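# Fold trousers lengthwise, one leg on the other

## Task

On the table, fold the trousers in half along their length so one leg rests flat and straight on top of the other with matching edges. Letting the cloth drop into place is allowed. At the end the grippers must have released the cloth and moved away; a fold that stays only because the robot holds it does not count.

## Robot and tools

Robot: two six-joint arms, left_arm and right_arm, each with a parallel two-finger gripper. The names are labels only and do not mean a side of any image. Bases in the scene frame: left_arm at (-0.025, +0.269, 0) m, right_arm at (-0.041, -0.259, 0) m, both turned slightly about z (quat_wxyz about (1, 0, 0, 0.021)).

Scene frame: origin on the table surface midway between the arms; +x points out over the table, +y toward left_arm, +z up. The state line in each result prints, per arm, end_effector_position (metres) and end_effector_quat_wxyz. That point sits between the finger pads, roughly 1 cm short of the fingertips. The fingers point along the gripper's +z axis and spread along its y axis. Printed positions may be off, more so when the arm reaches far.

Joint order for every row and every per-joint list: waist (joint1), shoulder (joint2), elbow (joint3), wrist pitch (joint4), wrist yaw (joint5), wrist roll (joint6). Waist and wrist yaw have their signs flipped relative to the URDF in everything you send and read. Stated ranges, in URDF signs: waist -2.618 to 3.054, shoulder 0.000 to 3.142, elbow 0.000 to 3.142, wrist pitch -1.571 to 1.571, wrist yaw -1.571 to 1.571, wrist roll -2.094 to 2.094. For the two flipped joints, negate and swap the bounds (waist becomes -3.054 to 2.618 in your numbers). Real ends may differ by up to 0.036 rad. A target beyond a range by more than 0.036 rad, and farther out than the current angle, gets the call refused; a target past the real end is clipped, reported as "joint sent to its limit".

A row is always 14 numbers, one flat list covering both arms: left_arm's six absolute joint angles in radians then its opening, followed by right_arm's six angles and opening. Joint values are absolute targets, not offsets. Opening runs from -1 (closed) to +1 (fully open, 0.094 m pad gap); apart from the extremes, the fingers go to where grip_measured would read that value. To hold cloth, command roughly 0.03 below the current grip_measured; a smaller drop grips more gently. Thin cloth gets less grip force.

Tools:
- execute_actions(actions): a list of actions, each a table of up to 15 rows of 14 numbers; each row lasts one step of 1/30 s, and a short table repeats its final row to fill 15 steps. An empty list just returns the current state and images.
- move(target, speed, blocking): target is one 14-number row as above. All joints travel together along paths finishing at the same moment, so grippers trace curves; paths last between 0.5 and 10 s. speed (rad/s, 0.01 to 2, default 0.5) caps the joint with the longest travel. It does not avoid obstacles or the other arm. Finger values are applied at the start. With blocking=false the result comes after 0.5 s while motion continues; then call wait or stop before sending more rows or moves. The extra "move:" line reports the ending (done, off_target, moving, held, fault), limits=held or limits=none, and each arm's joint farthest from its target.
- wait(seconds): 0 to 10; lets the sim run with the last commands held, returning early if a running move finishes.
- stop(): brakes a running move; needs room, more when fast. Fingers keep moving.
- zoom_image(camera, region): camera is cam_high, cam_left_wrist or cam_right_wrist; region [x0, y0, x1, y1] in pixels from the top-left, at most 504 by 504.
- read_manual(section): returns licence texts only.
- finished_scene(scene): ends the current scene, given its integer number; cannot be undone; reports success.

Results: the state line, Joint positions and Joint velocities (per arm: six joints in rad and rad/s, then pad gap in m and m/s), Joint targets (what joints are currently driven toward; these can shift on their own; resend them to hold still), grip_measured, joint torques (noisy, with offsets), and images from cam_high, cam_left_wrist, cam_right_wrist, each 504x504. "joint command not followed" means a clearance check altered some joint targets. FAULT or OVER-TEMPERATURE FAULT lines mean an arm stopped.

Motion limits: each step the joint target stays within a fixed distance of the measured angle (waist 0.202, shoulder 0.258, elbow 0.238, wrist pitch 0.573, wrist yaw and roll 0.522 rad), and targets that would move the gripper over 70 mm from its measured spot are scaled back. Large changes therefore span several actions; an unfinished motion may need to be sent again. The simulation keeps running while you compose replies, holding the last command.

Cautions: keep the arms from colliding or pushing on each other. Faster moves strike harder, and targets set deeper past a contact press harder; avoid slamming into the table. Don't drop or jerk the cloth. Holding loads heats motors: a MOTOR HOT warning appears at 75 °C, 90 °C halts that arm for 10 s, and 100 °C makes it go limp and fall. Finish with grippers open and lifted away from the folded trousers.

Each tool is called after ">>>" as name([rows], argument=value, ...), one row to a line, values as JSON.

## Session

>>> execute_actions(actions=[])

Scene clock: 0.00 s.
left_arm: end_effector_position=(+0.2950, +0.1415, +0.3172) grip_measured=+1.000 end_effector_quat_wxyz=(+0.117, -0.004, +0.867, -0.485) | right_arm: end_effector_position=(+0.5084, -0.3692, +0.2128) grip_measured=+1.000 end_effector_quat_wxyz=(+0.510, +0.339, +0.784, +0.105)
Joint names: [waist, shoulder, elbow, wrist pitch, wrist yaw, wrist roll]
Joint positions: left_arm=[-0.033  1.61   1.742 -1.424 -1.022 -0.091  0.094] | right_arm=[ 0.239  1.844  1.42  -0.052 -0.006  0.615  0.094]
Joint velocities: left_arm=[-0.002 -0.002  0.002 -0.007  0.022 -0.022  0.   ] | right_arm=[ 0.012 -0.022  0.002 -0.022  0.051  0.051  0.   ]
Joint torques (N m, as the arm reports them, + toward a larger Joint positions number): no reading
Joint targets: left_arm=[-0.033 1.601 1.751 -1.422 -1.037 -0.085] | right_arm=[0.239 1.834 1.431 -0.052 -0.008 0.612]

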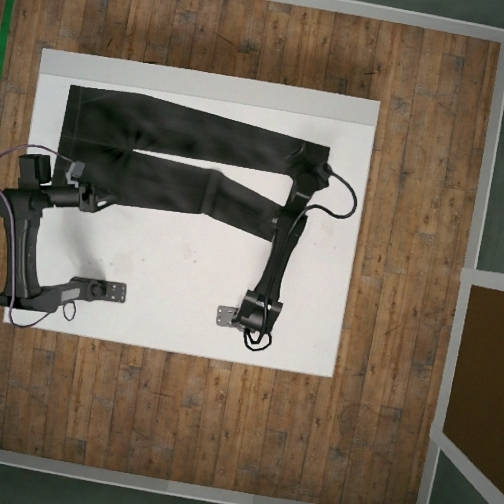

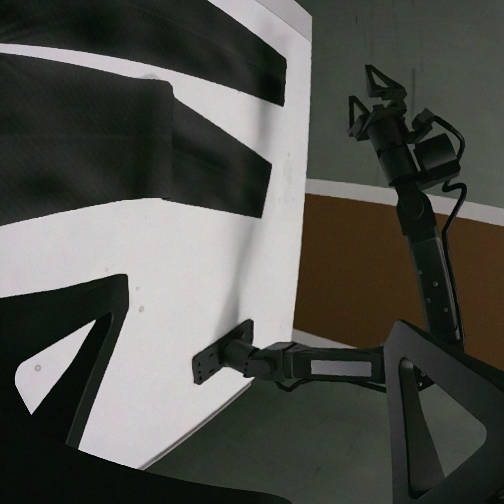

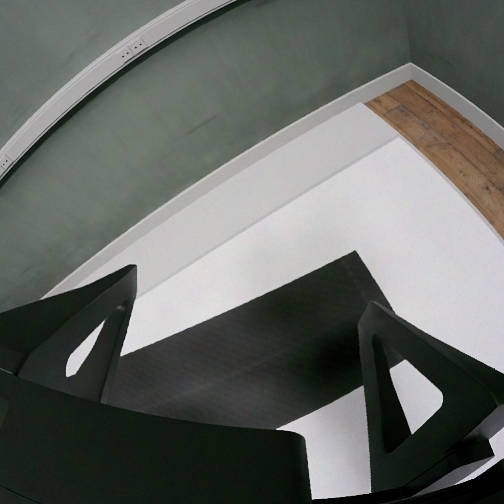

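>>> move(target=[0,1.372,0.73,-0.929,0,0,-1,0,1.372,0.73,-0.929,0,0,-1], speed=0.6)

>>> zoom_image(camera="cam_high", region=[0,30,390,390])

Scene clock: 2.93 s.
left_arm: end_effector_position=(+0.1698, +0.2783, +0.0271) grip_measured=-0.983 end_effector_quat_wxyz=(-0.016, -0.029, +0.999, -0.006) | right_arm: end_effector_position=(+0.1612, -0.2529, +0.0270) grip_measured=-0.989 end_effector_quat_wxyz=(-0.003, -0.010, +1.000, -0.003)
Joint names: [waist, shoulder, elbow, wrist pitch, wrist yaw, wrist roll]
Joint positions: left_arm=[-0.011  1.394  0.733 -0.942 -0.012 -0.005  0.001] | right_arm=[ 0.01   1.395  0.734 -0.917 -0.006  0.01   0.   ]
Joint velocities: left_arm=[ 0.007  0.012  0.007  0.022 -0.007  0.037  0.002] | right_arm=[ 0.017 -0.002  0.022 -0.051 -0.022  0.037  0.   ]
Joint torques (N m, as the arm reports them, + toward a larger Joint positions number): left_arm=[ 0.93 -6.17  5.91  0.32  0.12  0.04] | right_arm=[-0.91 -6.54  6.53 -0.04  0.   -0.1 ]
Joint targets: left_arm=[-0.000 1.372 0.730 -0.929 0.000 0.000] | right_arm=[-0.000 1.372 0.730 -0.929 0.000 -0.000]
move: off_target (left_arm, right_arm); limits=none; left_arm: farthest joint: the shoulder, 0.022 radians from its target (0.238 radians at the start); right_arm: farthest joint: the shoulder, 0.023 radians from its target (0.472 radians at the start)

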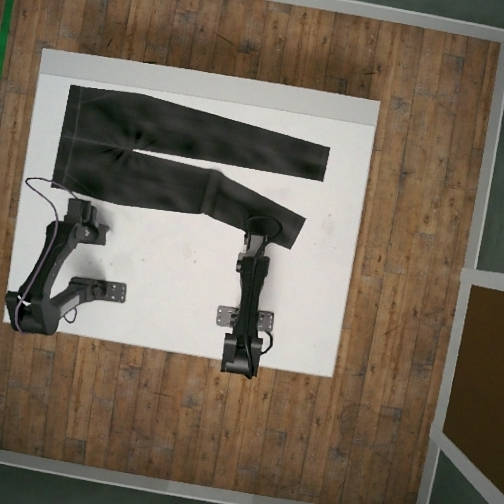

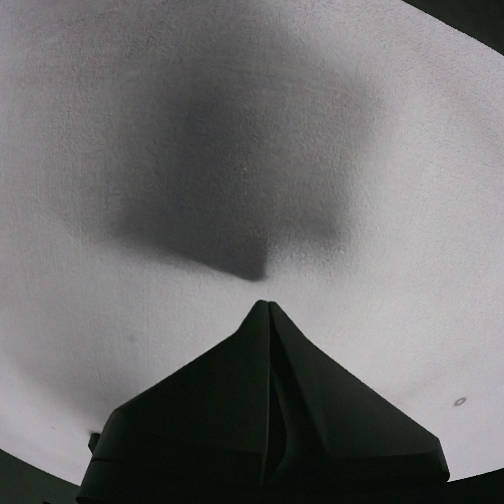

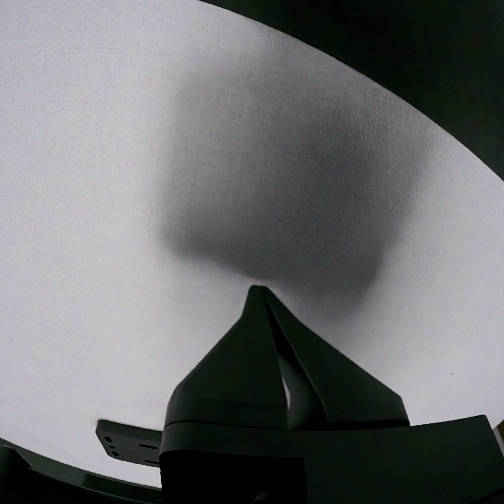

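Region (0, 30, 390, 390) of cam_high's 504x504 image, scaled by 1.292, with more detail than that image has; it fills the top 465 rows of this view, and the rest is white.

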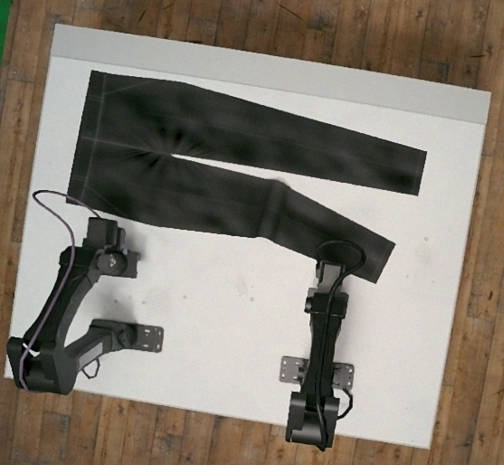

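>>> move(target=[-0.47,2.04,1.64,-1.154,0,-1.06,0,0.387,1.70,1.19,-1.044,0,1.456,0], speed=0.8)

Scene clock: 6.27 s.
left_arm: end_effector_position=(+0.3144, +0.4562, +0.0594) grip_measured=-0.003 end_effector_quat_wxyz=(-0.001, +0.703, -0.711, +0.006) | right_arm: end_effector_position=(+0.2410, -0.3566, +0.0612) grip_measured=-0.002 end_effector_quat_wxyz=(+0.007, +0.778, +0.629, +0.005)
Joint names: [waist, shoulder, elbow, wrist pitch, wrist yaw, wrist roll]
Joint positions: left_arm=[-0.464  2.038  1.613 -1.14  -0.011 -1.054  0.047] | right_arm=[ 0.378  1.691  1.165 -1.027  0.001  1.445  0.047]
Joint velocities: left_arm=[ 0.002  0.007  0.007 -0.022  0.066 -0.037 -0.   ] | right_arm=[-0.002 -0.002 -0.027 -0.066  0.051 -0.037  0.   ]
Joint torques (N m, as the arm reports them, + toward a larger Joint positions number): left_arm=[ -0.38 -10.94   8.33   0.09   0.12  -0.09] | right_arm=[ 0.75 -7.06  9.33 -0.05 -0.06  0.1 ]
Joint targets: left_arm=[-0.470 2.040 1.640 -1.154 -0.000 -1.060] | right_arm=[0.387 1.700 1.190 -1.044 -0.000 1.456]
move: off_target (left_arm, right_arm); limits=none; left_arm: farthest joint: the elbow, 0.027 radians from its target (0.907 radians at the start); right_arm: farthest joint: the elbow, 0.025 radians from its target (0.456 radians at the start)

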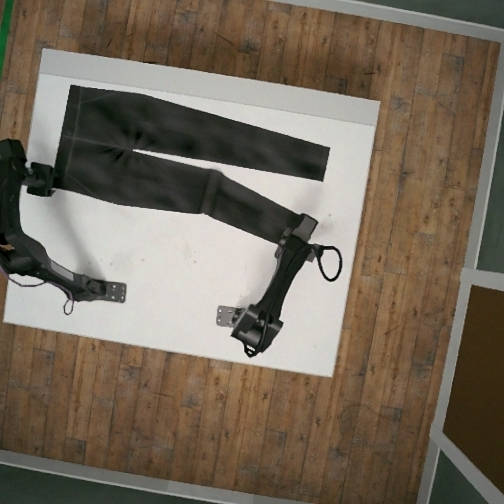

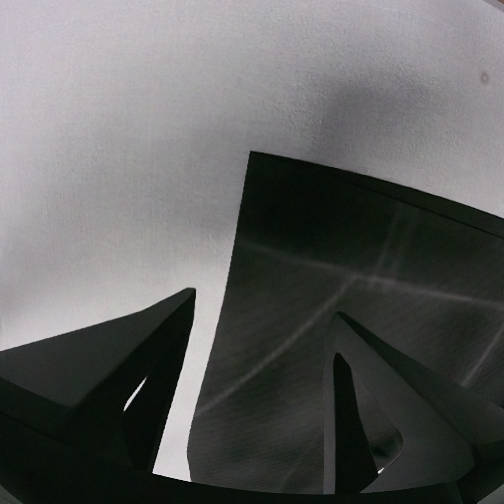

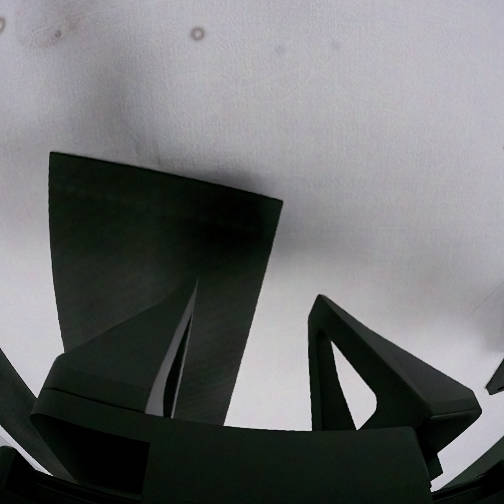

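>>> move(target=[-0.505,2.13,1.57,-0.996,0,-1.03,0,0.38,1.81,1.105,-0.853,0,1.456,0], speed=0.2)

Scene clock: 8.03 s.
left_arm: end_effector_position=(+0.3211, +0.4742, +0.0164) grip_measured=-0.003 end_effector_quat_wxyz=(-0.004, +0.708, -0.707, +0.007) | right_arm: end_effector_position=(+0.2538, -0.3609, +0.0170) grip_measured=-0.002 end_effector_quat_wxyz=(+0.006, +0.778, +0.628, +0.005)
Joint names: [waist, shoulder, elbow, wrist pitch, wrist yaw, wrist roll]
Joint positions: left_arm=[-0.495  2.13   1.577 -1.006 -0.011 -1.035  0.047] | right_arm=[ 0.378  1.805  1.113 -0.865  0.002  1.446  0.047]
Joint velocities: left_arm=[-0.002  0.007 -0.007  0.037  0.007 -0.037  0.001] | right_arm=[-0.007 -0.007  0.007 -0.022  0.022 -0.022 -0.001]
Joint torques (N m, as the arm reports them, + toward a larger Joint positions number): left_arm=[ -0.74 -11.73   5.86   0.38   0.11   0.04] | right_arm=[ 0.13 -8.26  6.15  0.23 -0.09  0.1 ]
Joint targets: left_arm=[-0.505 2.130 1.570 -0.996 -0.000 -1.030] | right_arm=[0.380 1.810 1.105 -0.853 0.000 1.456]
move: done; limits=none; left_arm: farthest joint: the wrist yaw, 0.011 radians from its target (0.011 radians at the start); right_arm: farthest joint: the wrist pitch, 0.012 radians from its target (0.174 radians at the start)

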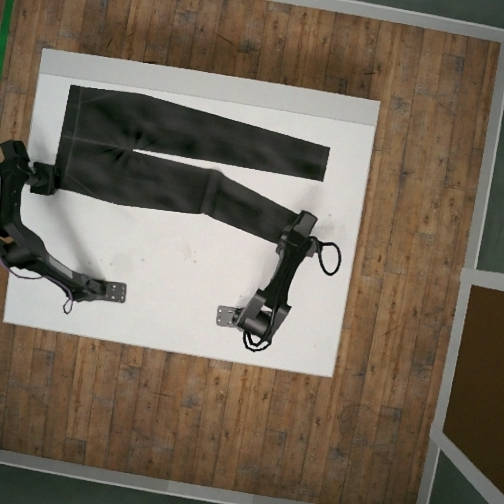

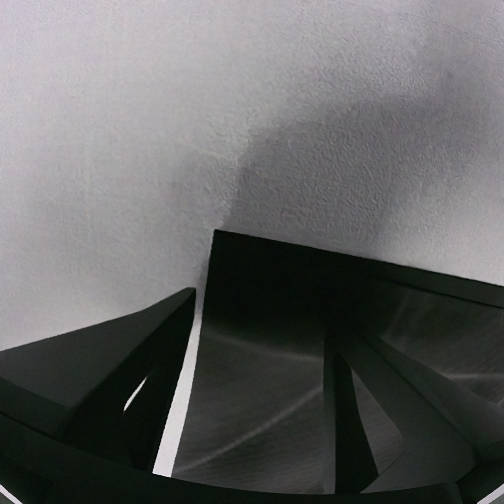

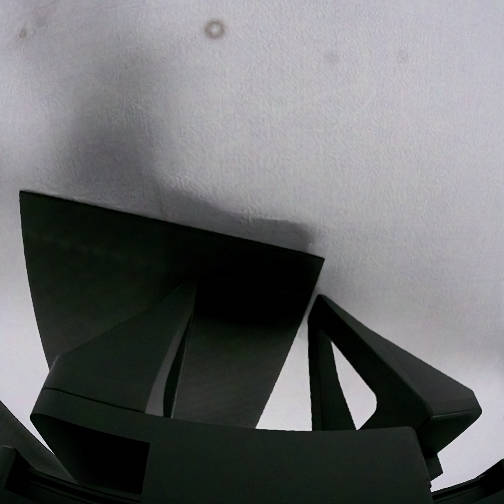

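>>> move(target=[-0.505,2.14,1.54,-0.975,0,-1.03,0,0.38,1.82,1.075,-0.83,0,1.456,0], speed=0.1)

>>> move(target=[-0.505,2.14,1.54,-0.975,0,-1.03,-1,0.38,1.82,1.075,-0.83,0,1.456,-1])

>>> move(target=[-0.49,2.04,1.64,-1.154,0,-1.03,-1,0.42,1.72,1.22,-1.044,0,1.4,-1], speed=0.2)

Scene clock: 8.90 s.
left_arm: end_effector_position=(+0.3189, +0.4728, +0.0121) grip_measured=-0.003 end_effector_quat_wxyz=(-0.002, +0.707, -0.707, +0.006) | right_arm: end_effector_position=(+0.2538, -0.3608, +0.0147) grip_measured=-0.002 end_effector_quat_wxyz=(+0.008, +0.778, +0.628, +0.006)
Joint names: [waist, shoulder, elbow, wrist pitch, wrist yaw, wrist roll]
Joint positions: left_arm=[-0.495  2.13   1.559 -0.993 -0.011 -1.035  0.047] | right_arm=[ 0.378  1.805  1.103 -0.85   0.002  1.446  0.047]
Joint velocities: left_arm=[-0.002  0.007  0.007 -0.022  0.051 -0.007 -0.001] | right_arm=[ 0.002  0.012 -0.007  0.022  0.066  0.066 -0.001]
Joint torques (N m, as the arm reports them, + toward a larger Joint positions number): left_arm=[ -0.73 -10.77   4.99   0.48   0.11   0.04] | right_arm=[ 0.23 -7.16  4.64  0.33 -0.06  0.08]
Joint targets: left_arm=[-0.505 2.140 1.540 -0.975 -0.000 -1.030] | right_arm=[0.380 1.820 1.075 -0.830 0.000 1.456]
move: off_target (right_arm); limits=none; left_arm: farthest joint: the elbow, 0.019 radians from its target (0.037 radians at the start); right_arm: farthest joint: the elbow, 0.028 radians from its target (0.038 radians at the start)

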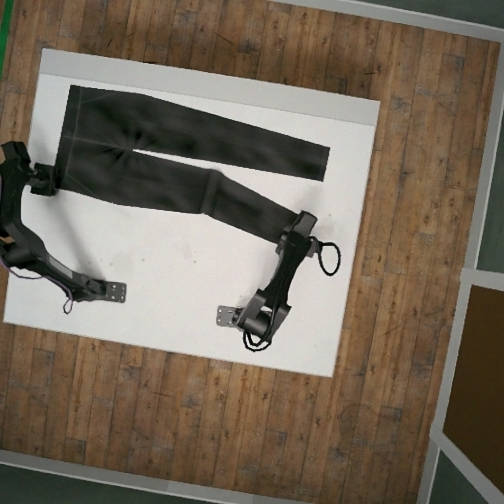

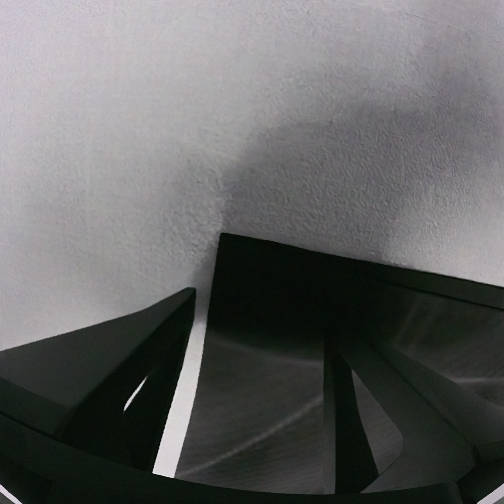

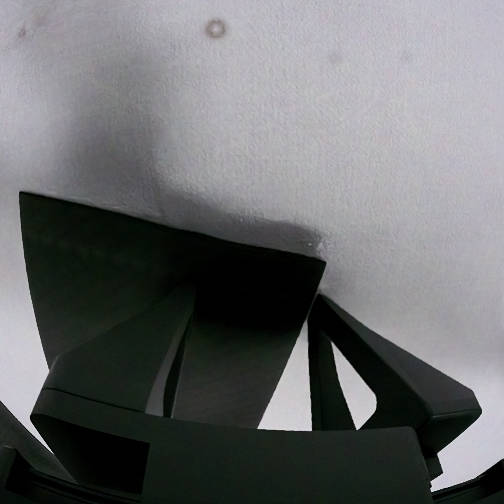

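Scene clock: 9.60 s.
left_arm: end_effector_position=(+0.3196, +0.4729, +0.0121) grip_measured=-0.982 end_effector_quat_wxyz=(-0.003, +0.707, -0.707, +0.007) | right_arm: end_effector_position=(+0.2600, -0.3621, +0.0149) grip_measured=-0.960 end_effector_quat_wxyz=(+0.017, +0.778, +0.628, +0.015)
Joint names: [waist, shoulder, elbow, wrist pitch, wrist yaw, wrist roll]
Joint positions: left_arm=[-0.495  2.13   1.559 -0.99  -0.013 -1.035  0.001] | right_arm=[ 0.378  1.805  1.103 -0.825  0.007  1.447  0.002]
Joint velocities: left_arm=[-0.007 -0.012 -0.017  0.022 -0.022 -0.066 -0.001] | right_arm=[ 0.012 -0.002  0.017  0.066  0.066  0.051  0.001]
Joint torques (N m, as the arm reports them, + toward a larger Joint positions number): left_arm=[ -0.76 -10.79   4.97   0.44   0.13   0.03] | right_arm=[ 0.16 -7.33  4.49  0.08 -0.1   0.07]
Joint targets: left_arm=[-0.505 2.140 1.540 -0.975 0.000 -1.030] | right_arm=[0.380 1.820 1.075 -0.830 -0.000 1.456]
move: off_target (right_arm); limits=none; left_arm: farthest joint: the elbow, 0.019 radians from its target (0.019 radians at the start); right_arm: farthest joint: the elbow, 0.028 radians from its target (0.028 radians at the start)

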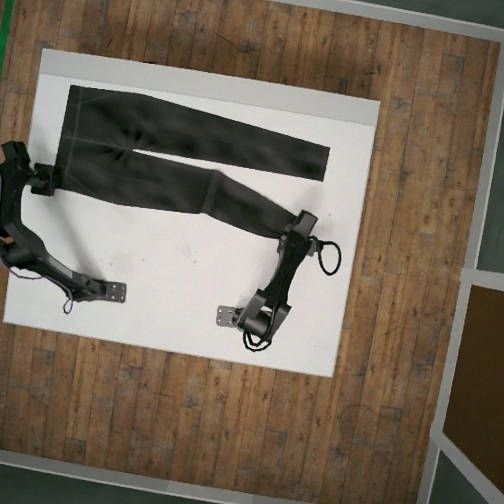

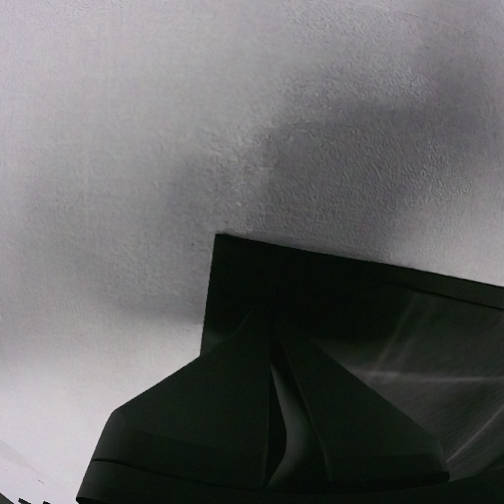

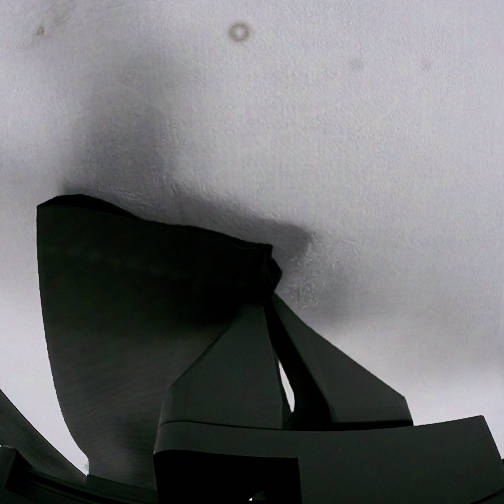

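Scene clock: 11.30 s.
left_arm: end_effector_position=(+0.3080, +0.4660, +0.0512) grip_measured=-0.983 end_effector_quat_wxyz=(+0.009, +0.707, -0.707, +0.004) | right_arm: end_effector_position=(+0.2455, -0.3669, +0.0548) grip_measured=-0.960 end_effector_quat_wxyz=(-0.001, +0.776, +0.630, +0.004)
Joint names: [waist, shoulder, elbow, wrist pitch, wrist yaw, wrist roll]
Joint positions: left_arm=[-0.495  2.063  1.616 -1.14  -0.013 -1.035  0.001] | right_arm=[ 0.409  1.741  1.197 -1.024  0.008  1.41   0.002]
Joint velocities: left_arm=[-0.002  0.002 -0.017 -0.022  0.007 -0.022 -0.001] | right_arm=[-0.002  0.002  0.002 -0.007 -0.066 -0.051 -0.001]
Joint torques (N m, as the arm reports them, + toward a larger Joint positions number): left_arm=[  0.47 -13.37   8.09   0.     0.12   0.04] | right_arm=[  0.82 -10.28   9.13  -0.08  -0.08  -0.07]
Joint targets: left_arm=[-0.490 2.040 1.640 -1.154 -0.000 -1.030] | right_arm=[0.420 1.720 1.220 -1.044 0.000 1.400]
move: off_target (left_arm, right_arm); limits=none; left_arm: farthest joint: the elbow, 0.024 radians from its target (0.081 radians at the start); right_arm: farthest joint: the elbow, 0.023 radians from its target (0.117 radians at the start)

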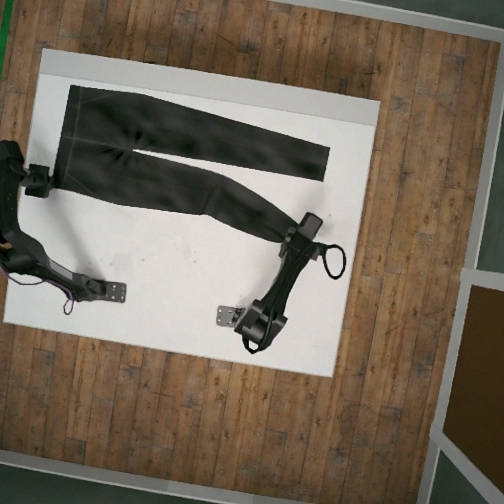

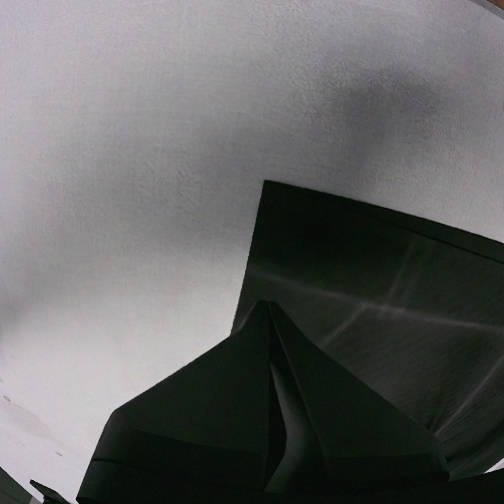

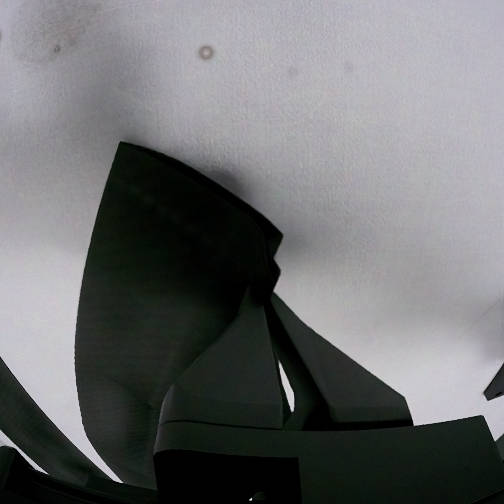

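Right has it; left must go lower.

>>> move(target=[-0.505,2.17,1.54,-0.95,0,-1.03,0,0.42,1.72,1.22,-1.044,0,1.4,-1], speed=0.15)

>>> move(target=[-0.505,2.17,1.54,-0.95,0,-1.03,-1,0.42,1.72,1.22,-1.044,0,1.4,-1])

Scene clock: 12.93 s.
left_arm: end_effector_position=(+0.3168, +0.4713, +0.0112) grip_measured=-0.003 end_effector_quat_wxyz=(+0.006, +0.707, -0.708, +0.005) | right_arm: end_effector_position=(+0.2454, -0.3665, +0.0548) grip_measured=-0.960 end_effector_quat_wxyz=(-0.002, +0.776, +0.631, +0.005)
Joint names: [waist, shoulder, elbow, wrist pitch, wrist yaw, wrist roll]
Joint positions: left_arm=[-0.495  2.137  1.567 -1.01  -0.013 -1.032  0.047] | right_arm=[ 0.409  1.741  1.197 -1.025  0.01   1.41   0.002]
Joint velocities: left_arm=[-0.002 -0.012 -0.007  0.007  0.037  0.051 -0.   ] | right_arm=[ 0.012 -0.012 -0.017 -0.051 -0.007 -0.007 -0.002]
Joint torques (N m, as the arm reports them, + toward a larger Joint positions number): left_arm=[-0.83 -8.86  4.38  0.97  0.12  0.01] | right_arm=[  0.89 -10.23   8.98  -0.07  -0.15  -0.08]
Joint targets: left_arm=[-0.505 2.170 1.540 -0.950 -0.000 -1.030] | right_arm=[0.420 1.720 1.220 -1.044 -0.000 1.400]
move: off_target (left_arm, right_arm); limits=none; left_arm: farthest joint: the wrist pitch, 0.060 radians from its target (0.191 radians at the start); right_arm: farthest joint: the elbow, 0.023 radians from its target (0.023 radians at the start)

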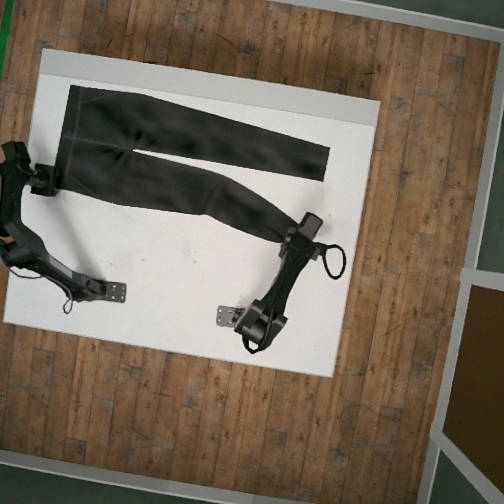

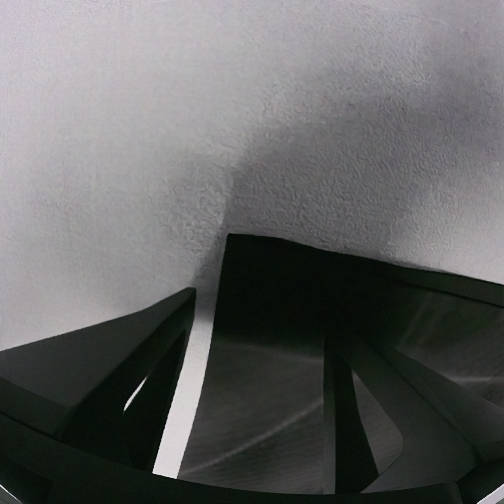

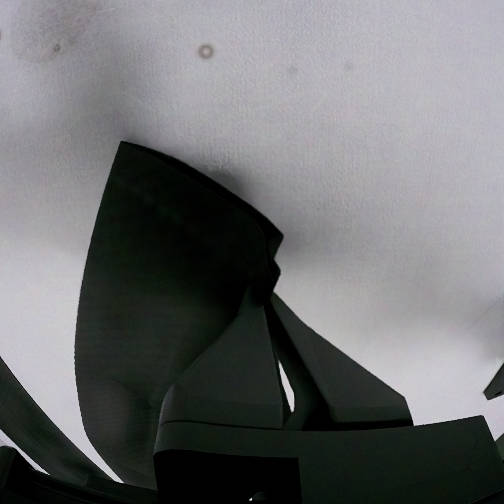

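Scene clock: 13.63 s.
left_arm: end_effector_position=(+0.3216, +0.4718, +0.0133) grip_measured=-0.966 end_effector_quat_wxyz=(-0.002, +0.706, -0.708, +0.013) | right_arm: end_effector_position=(+0.2453, -0.3662, +0.0548) grip_measured=-0.960 end_effector_quat_wxyz=(-0.002, +0.776, +0.631, +0.005)
Joint names: [waist, shoulder, elbow, wrist pitch, wrist yaw, wrist roll]
Joint positions: left_arm=[-0.495  2.132  1.567 -0.995 -0.024 -1.032  0.002] | right_arm=[ 0.409  1.741  1.197 -1.026  0.011  1.41   0.002]
Joint velocities: left_arm=[ 0.012 -0.022  0.002 -0.007 -0.022  0.066  0.   ] | right_arm=[ 0.007  0.002  0.012  0.007  0.037 -0.051  0.   ]
Joint torques (N m, as the arm reports them, + toward a larger Joint positions number): left_arm=[-0.81 -8.1   4.47  0.81  0.24  0.02] | right_arm=[  0.88 -10.29   9.13  -0.05  -0.13  -0.11]
Joint targets: left_arm=[-0.505 2.170 1.540 -0.950 -0.000 -1.030] | right_arm=[0.420 1.720 1.220 -1.044 0.000 1.400]
move: off_target (left_arm, right_arm); limits=none; left_arm: farthest joint: the wrist pitch, 0.045 radians from its target (0.060 radians at the start); right_arm: farthest joint: the elbow, 0.023 radians from its target (0.023 radians at the start)

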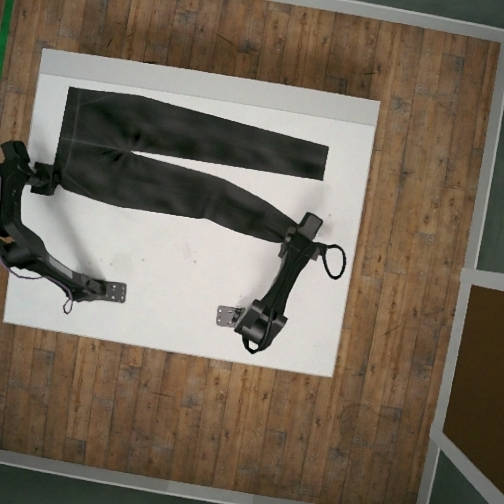

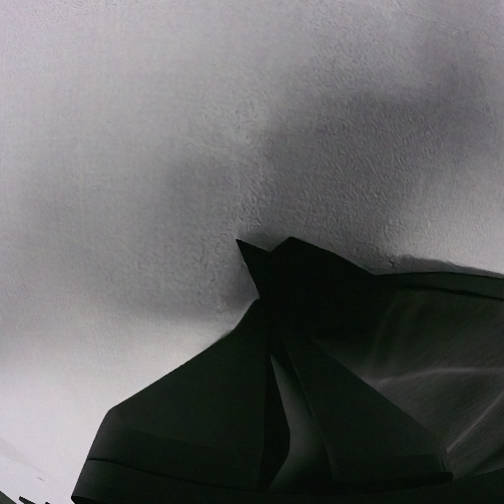

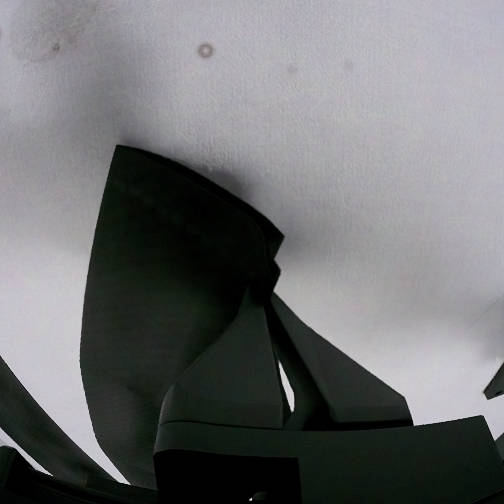

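>>> move(target=[-0.66,1.72,1.14,-0.98,0,-0.87,-1,0.5,1.72,1.22,-1.044,0,1.3,-1], speed=0.2)

Scene clock: 16.53 s.
left_arm: end_effector_position=(+0.2076, +0.4577, +0.0430) grip_measured=-0.967 end_effector_quat_wxyz=(+0.005, +0.706, -0.708, +0.011) | right_arm: end_effector_position=(+0.2357, -0.3884, +0.0548) grip_measured=-0.960 end_effector_quat_wxyz=(-0.003, +0.770, +0.638, +0.005)
Joint names: [waist, shoulder, elbow, wrist pitch, wrist yaw, wrist roll]
Joint positions: left_arm=[-0.649  1.743  1.149 -0.985 -0.023 -0.877  0.002] | right_arm=[ 0.489  1.741  1.197 -1.027  0.012  1.31   0.002]
Joint velocities: left_arm=[ 0.012 -0.012  0.002  0.037  0.022  0.037  0.   ] | right_arm=[ 0.002 -0.017  0.002 -0.037  0.095 -0.066  0.   ]
Joint torques (N m, as the arm reports them, + toward a larger Joint positions number): left_arm=[ -0.9  -10.04   5.56   0.26   0.21   0.07] | right_arm=[  0.9  -10.2    9.01  -0.11  -0.16  -0.09]
Joint targets: left_arm=[-0.660 1.720 1.140 -0.980 -0.000 -0.870] | right_arm=[0.500 1.720 1.220 -1.044 -0.000 1.300]
move: off_target (left_arm, right_arm); limits=none; left_arm: farthest joint: the shoulder, 0.023 radians from its target (0.412 radians at the start); right_arm: farthest joint: the elbow, 0.023 radians from its target (0.023 radians at the start)

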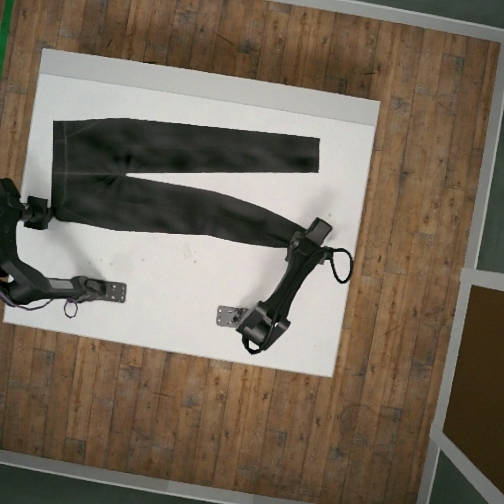

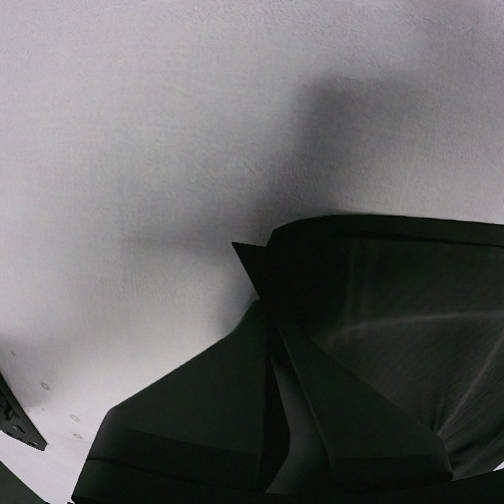

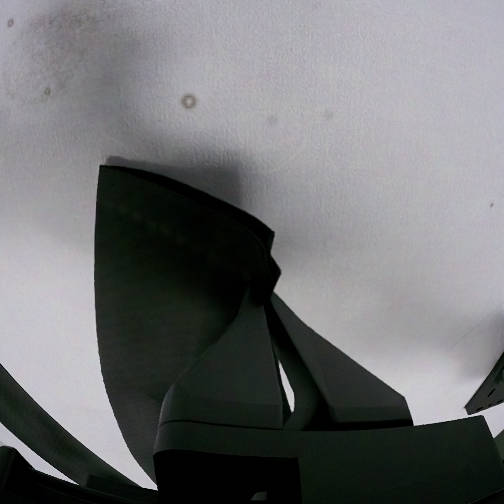

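>>> move(target=[-0.47,1.82,1.69,-1.04,0,-1.22,-1,0.314,2.19,1.975,-0.76,0,1.2,-1], speed=0.25)

Scene clock: 20.43 s.
left_arm: end_effector_position=(+0.3473, +0.4754, +0.1647) grip_measured=-0.967 end_effector_quat_wxyz=(-0.170, +0.747, -0.638, +0.076) | right_arm: end_effector_position=(+0.4928, -0.4026, +0.1208) grip_measured=-0.960 end_effector_quat_wxyz=(+0.232, +0.649, +0.712, +0.133)
Joint names: [waist, shoulder, elbow, wrist pitch, wrist yaw, wrist roll]
Joint positions: left_arm=[-0.473  1.816  1.661 -1.042 -0.027 -1.217  0.002] | right_arm=[ 0.315  2.187  1.945 -0.789  0.029  1.213  0.002]
Joint velocities: left_arm=[-0.007 -0.017 -0.002 -0.051 -0.051  0.051  0.   ] | right_arm=[ 0.002 -0.012  0.002  0.037 -0.051  0.051 -0.001]
Joint torques (N m, as the arm reports them, + toward a larger Joint positions number): left_arm=[ 0.27 -9.33  9.04  1.04  0.26 -0.06] | right_arm=[ -0.15 -13.56  10.89   1.22  -0.33  -0.12]
Joint targets: left_arm=[-0.470 1.820 1.690 -1.040 0.000 -1.220] | right_arm=[0.314 2.190 1.975 -0.760 -0.000 1.200]
move: off_target (left_arm, right_arm); limits=none; left_arm: farthest joint: the elbow, 0.029 radians from its target (0.541 radians at the start); right_arm: farthest joint: the elbow, 0.030 radians from its target (0.778 radians at the start)

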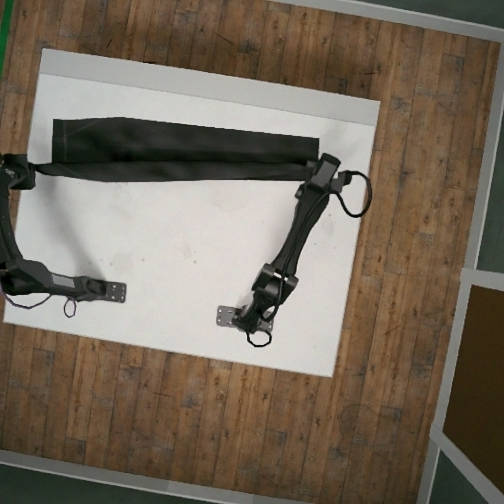

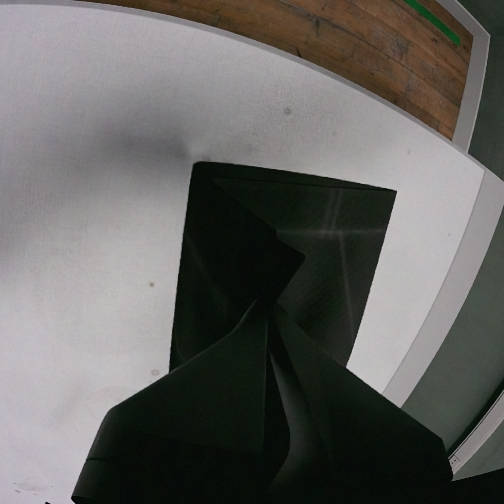

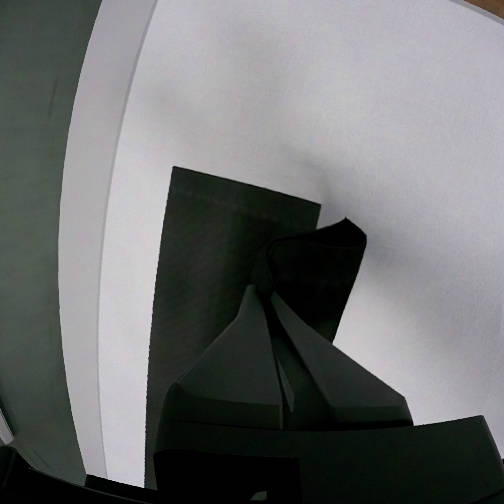

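>>> move(target=[-0.41,2.22,2.0,-0.87,0,-1.28,-1,0.285,2.42,2.16,-0.58,0,1.2,-1], speed=0.25)

>>> move(target=[-0.39,2.445,2.135,-0.75,0,-1.3,-1,0.275,2.57,2.23,-0.46,0,1.2,-1], speed=0.2)

Scene clock: 22.83 s.
left_arm: end_effector_position=(+0.4564, +0.4962, +0.0957) grip_measured=-0.967 end_effector_quat_wxyz=(-0.181, +0.742, -0.638, +0.099) | right_arm: end_effector_position=(+0.5663, -0.3981, +0.0832) grip_measured=-0.960 end_effector_quat_wxyz=(+0.277, +0.623, +0.712, +0.170)
Joint names: [waist, shoulder, elbow, wrist pitch, wrist yaw, wrist roll]
Joint positions: left_arm=[-0.41   2.226  1.967 -0.898 -0.037 -1.278  0.002] | right_arm=[ 0.281  2.421  2.127 -0.616  0.044  1.213  0.002]
Joint velocities: left_arm=[-0.002 -0.007  0.017  0.007  0.022  0.022 -0.001] | right_arm=[ 0.017 -0.002 -0.007  0.007 -0.007 -0.022 -0.   ]
Joint torques (N m, as the arm reports them, + toward a larger Joint positions number): left_arm=[ -0.02 -14.11   9.46   1.44   0.34  -0.05] | right_arm=[  0.26 -15.99  11.35   1.49  -0.48  -0.14]
Joint targets: left_arm=[-0.410 2.220 2.000 -0.870 -0.000 -1.280] | right_arm=[0.285 2.420 2.160 -0.580 -0.000 1.200]
move: off_target (left_arm, right_arm); limits=none; left_arm: farthest joint: the wrist yaw, 0.037 radians from its target (0.027 radians at the start); right_arm: farthest joint: the wrist yaw, 0.044 radians from its target (0.029 radians at the start)

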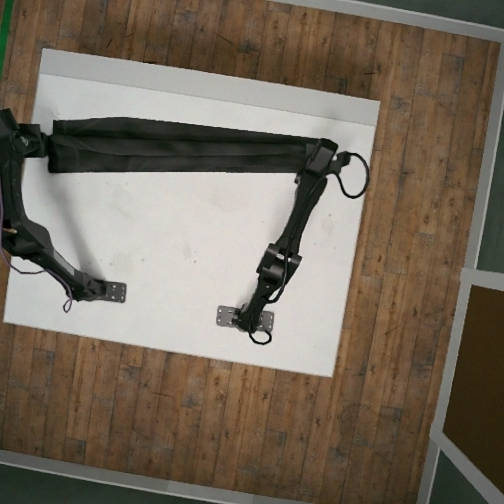

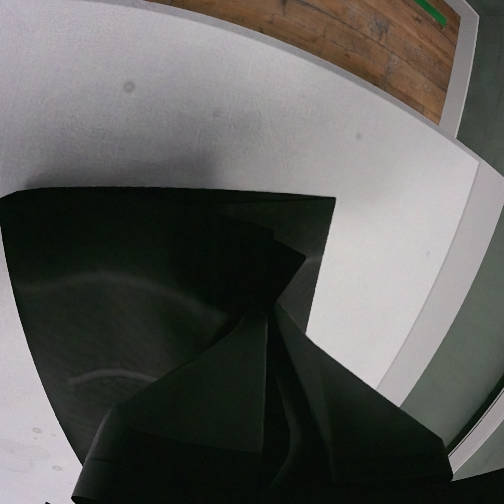

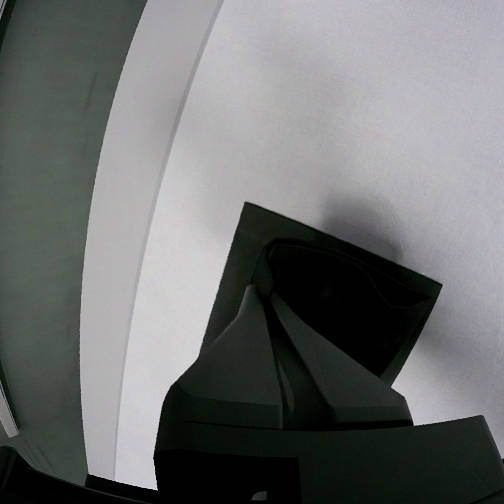

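Scene clock: 24.50 s.
left_arm: end_effector_position=(+0.5058, +0.5036, +0.0356) grip_measured=-0.967 end_effector_quat_wxyz=(-0.190, +0.738, -0.638, +0.114) | right_arm: end_effector_position=(+0.5977, -0.3973, +0.0383) grip_measured=-0.960 end_effector_quat_wxyz=(+0.293, +0.612, +0.711, +0.185)
Joint names: [waist, shoulder, elbow, wrist pitch, wrist yaw, wrist roll]
Joint positions: left_arm=[-0.387  2.45   2.102 -0.779 -0.048 -1.299  0.002] | right_arm=[ 0.271  2.572  2.198 -0.491  0.053  1.213  0.002]
Joint velocities: left_arm=[ 0.012 -0.002 -0.012 -0.007 -0.007 -0.037 -0.001] | right_arm=[-0.002 -0.007 -0.017  0.022  0.081 -0.066 -0.   ]
Joint torques (N m, as the arm reports them, + toward a larger Joint positions number): left_arm=[ -0.17 -15.72   9.39   1.49   0.45  -0.04] | right_arm=[  0.25 -17.    11.24   1.48  -0.6   -0.08]
Joint targets: left_arm=[-0.390 2.445 2.135 -0.750 0.000 -1.300] | right_arm=[0.275 2.570 2.230 -0.460 0.000 1.200]
move: off_target (left_arm, right_arm); limits=none; left_arm: farthest joint: the wrist yaw, 0.048 radians from its target (0.037 radians at the start); right_arm: farthest joint: the wrist yaw, 0.053 radians from its target (0.044 radians at the start)

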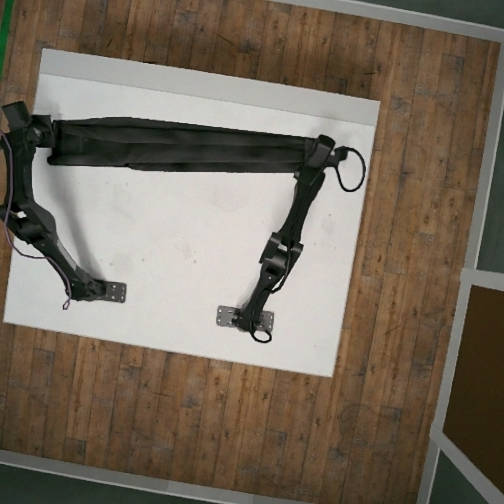

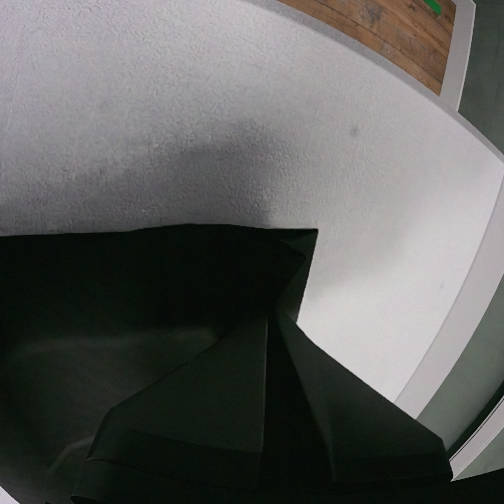

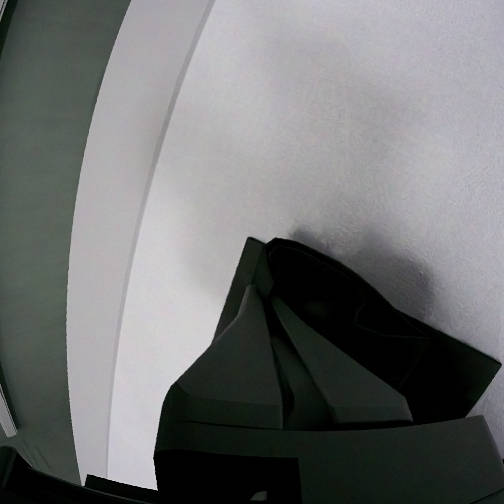

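>>> zoom_image(camera="cam_high", region=[20,90,350,200])

Region (20, 90, 350, 200) of cam_high's 504x504 image, scaled by 1.527, with more detail than that image has.

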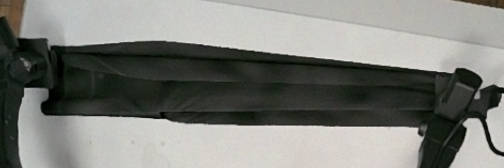

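>>> move(target=[-0.375,2.445,2.135,-0.75,0,-1.3,-0.3,0.26,2.57,2.23,-0.46,0,1.2,-0.3], speed=0.2)

>>> move(target=[-0.39,1.9,1.8,-1.2,0,-1.3,-0.3,0.4,2.0,1.9,-1.0,0,1.2,-0.3], speed=0.5)

>>> zoom_image(camera="cam_high", region=[20,90,350,200])

Scene clock: 25.87 s.
left_arm: end_effector_position=(+0.5073, +0.5104, +0.0374) grip_measured=-0.303 end_effector_quat_wxyz=(-0.204, +0.739, -0.634, +0.104) | right_arm: end_effector_position=(+0.5995, -0.4051, +0.0410) grip_measured=-0.302 end_effector_quat_wxyz=(+0.309, +0.616, +0.704, +0.173)
Joint names: [waist, shoulder, elbow, wrist pitch, wrist yaw, wrist roll]
Joint positions: left_arm=[-0.387  2.45   2.102 -0.76  -0.017 -1.299  0.033] | right_arm=[ 0.271  2.572  2.198 -0.474  0.013  1.213  0.033]
Joint velocities: left_arm=[ 0.007 -0.007 -0.017  0.022  0.066 -0.081 -0.001] | right_arm=[-0.007 -0.007 -0.002 -0.022 -0.007  0.007 -0.001]
Joint torques (N m, as the arm reports them, + toward a larger Joint positions number): left_arm=[  1.06 -15.75   9.46   1.3    0.15  -0.02] | right_arm=[ -0.81 -17.    11.23   1.29  -0.17  -0.16]
Joint targets: left_arm=[-0.375 2.445 2.135 -0.750 0.000 -1.300] | right_arm=[0.260 2.570 2.230 -0.460 0.000 1.200]
move: off_target (left_arm, right_arm); limits=none; left_arm: farthest joint: the elbow, 0.033 radians from its target (0.033 radians at the start); right_arm: farthest joint: the elbow, 0.032 radians from its target (0.032 radians at the start)

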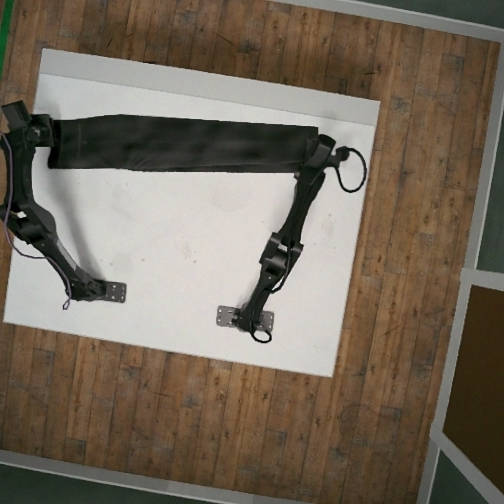

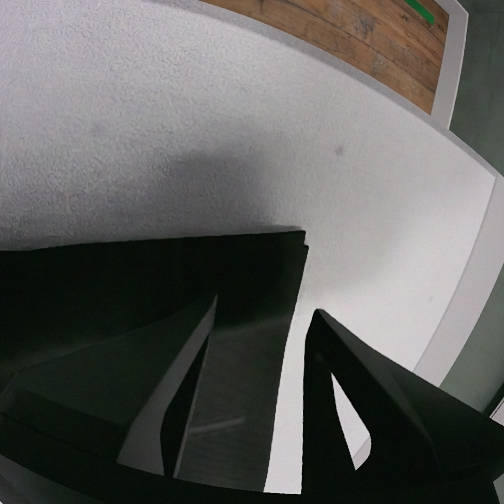

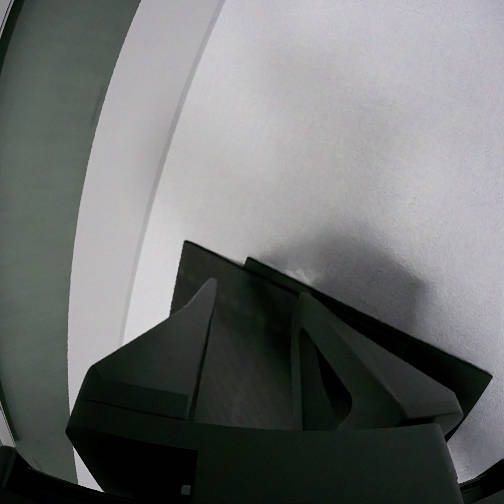

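Scene clock: 27.73 s.
left_arm: end_effector_position=(+0.3635, +0.4447, +0.1623) grip_measured=-0.303 end_effector_quat_wxyz=(-0.123, +0.752, -0.644, +0.066) | right_arm: end_effector_position=(+0.4274, -0.4278, +0.1717) grip_measured=-0.302 end_effector_quat_wxyz=(+0.215, +0.684, +0.690, +0.105)
Joint names: [waist, shoulder, elbow, wrist pitch, wrist yaw, wrist roll]
Joint positions: left_arm=[-0.387  1.913  1.807 -1.186 -0.017 -1.299  0.033] | right_arm=[ 0.393  2.011  1.907 -0.984  0.011  1.213  0.033]
Joint velocities: left_arm=[ 0.002 -0.017  0.002 -0.066 -0.022 -0.051 -0.   ] | right_arm=[ 0.007 -0.002  0.012 -0.066  0.125  0.007 -0.001]
Joint torques (N m, as the arm reports them, + toward a larger Joint positions number): left_arm=[ -0.18 -11.63   6.35   0.66   0.15  -0.02] | right_arm=[  0.63 -13.07   7.42   0.75  -0.17  -0.14]
Joint targets: left_arm=[-0.390 1.900 1.800 -1.200 -0.000 -1.300] | right_arm=[0.400 2.000 1.900 -1.000 -0.000 1.200]
move: done; limits=none; left_arm: farthest joint: the wrist yaw, 0.017 radians from its target (0.017 radians at the start); right_arm: farthest joint: the wrist pitch, 0.016 radians from its target (0.526 radians at the start)

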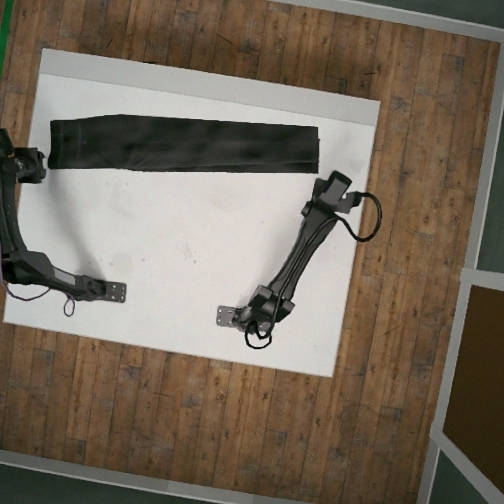

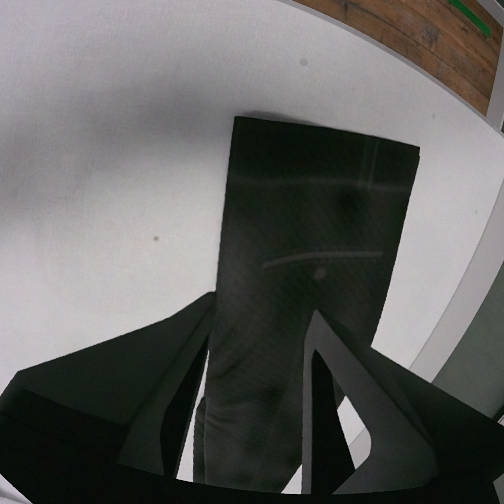

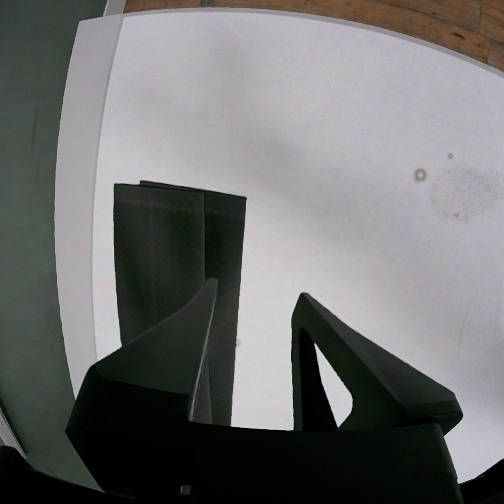

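Region (20, 90, 350, 200) of cam_high's 504x504 image, scaled by 1.527, with more detail than that image has.

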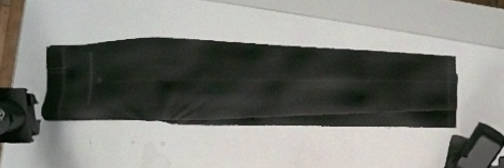

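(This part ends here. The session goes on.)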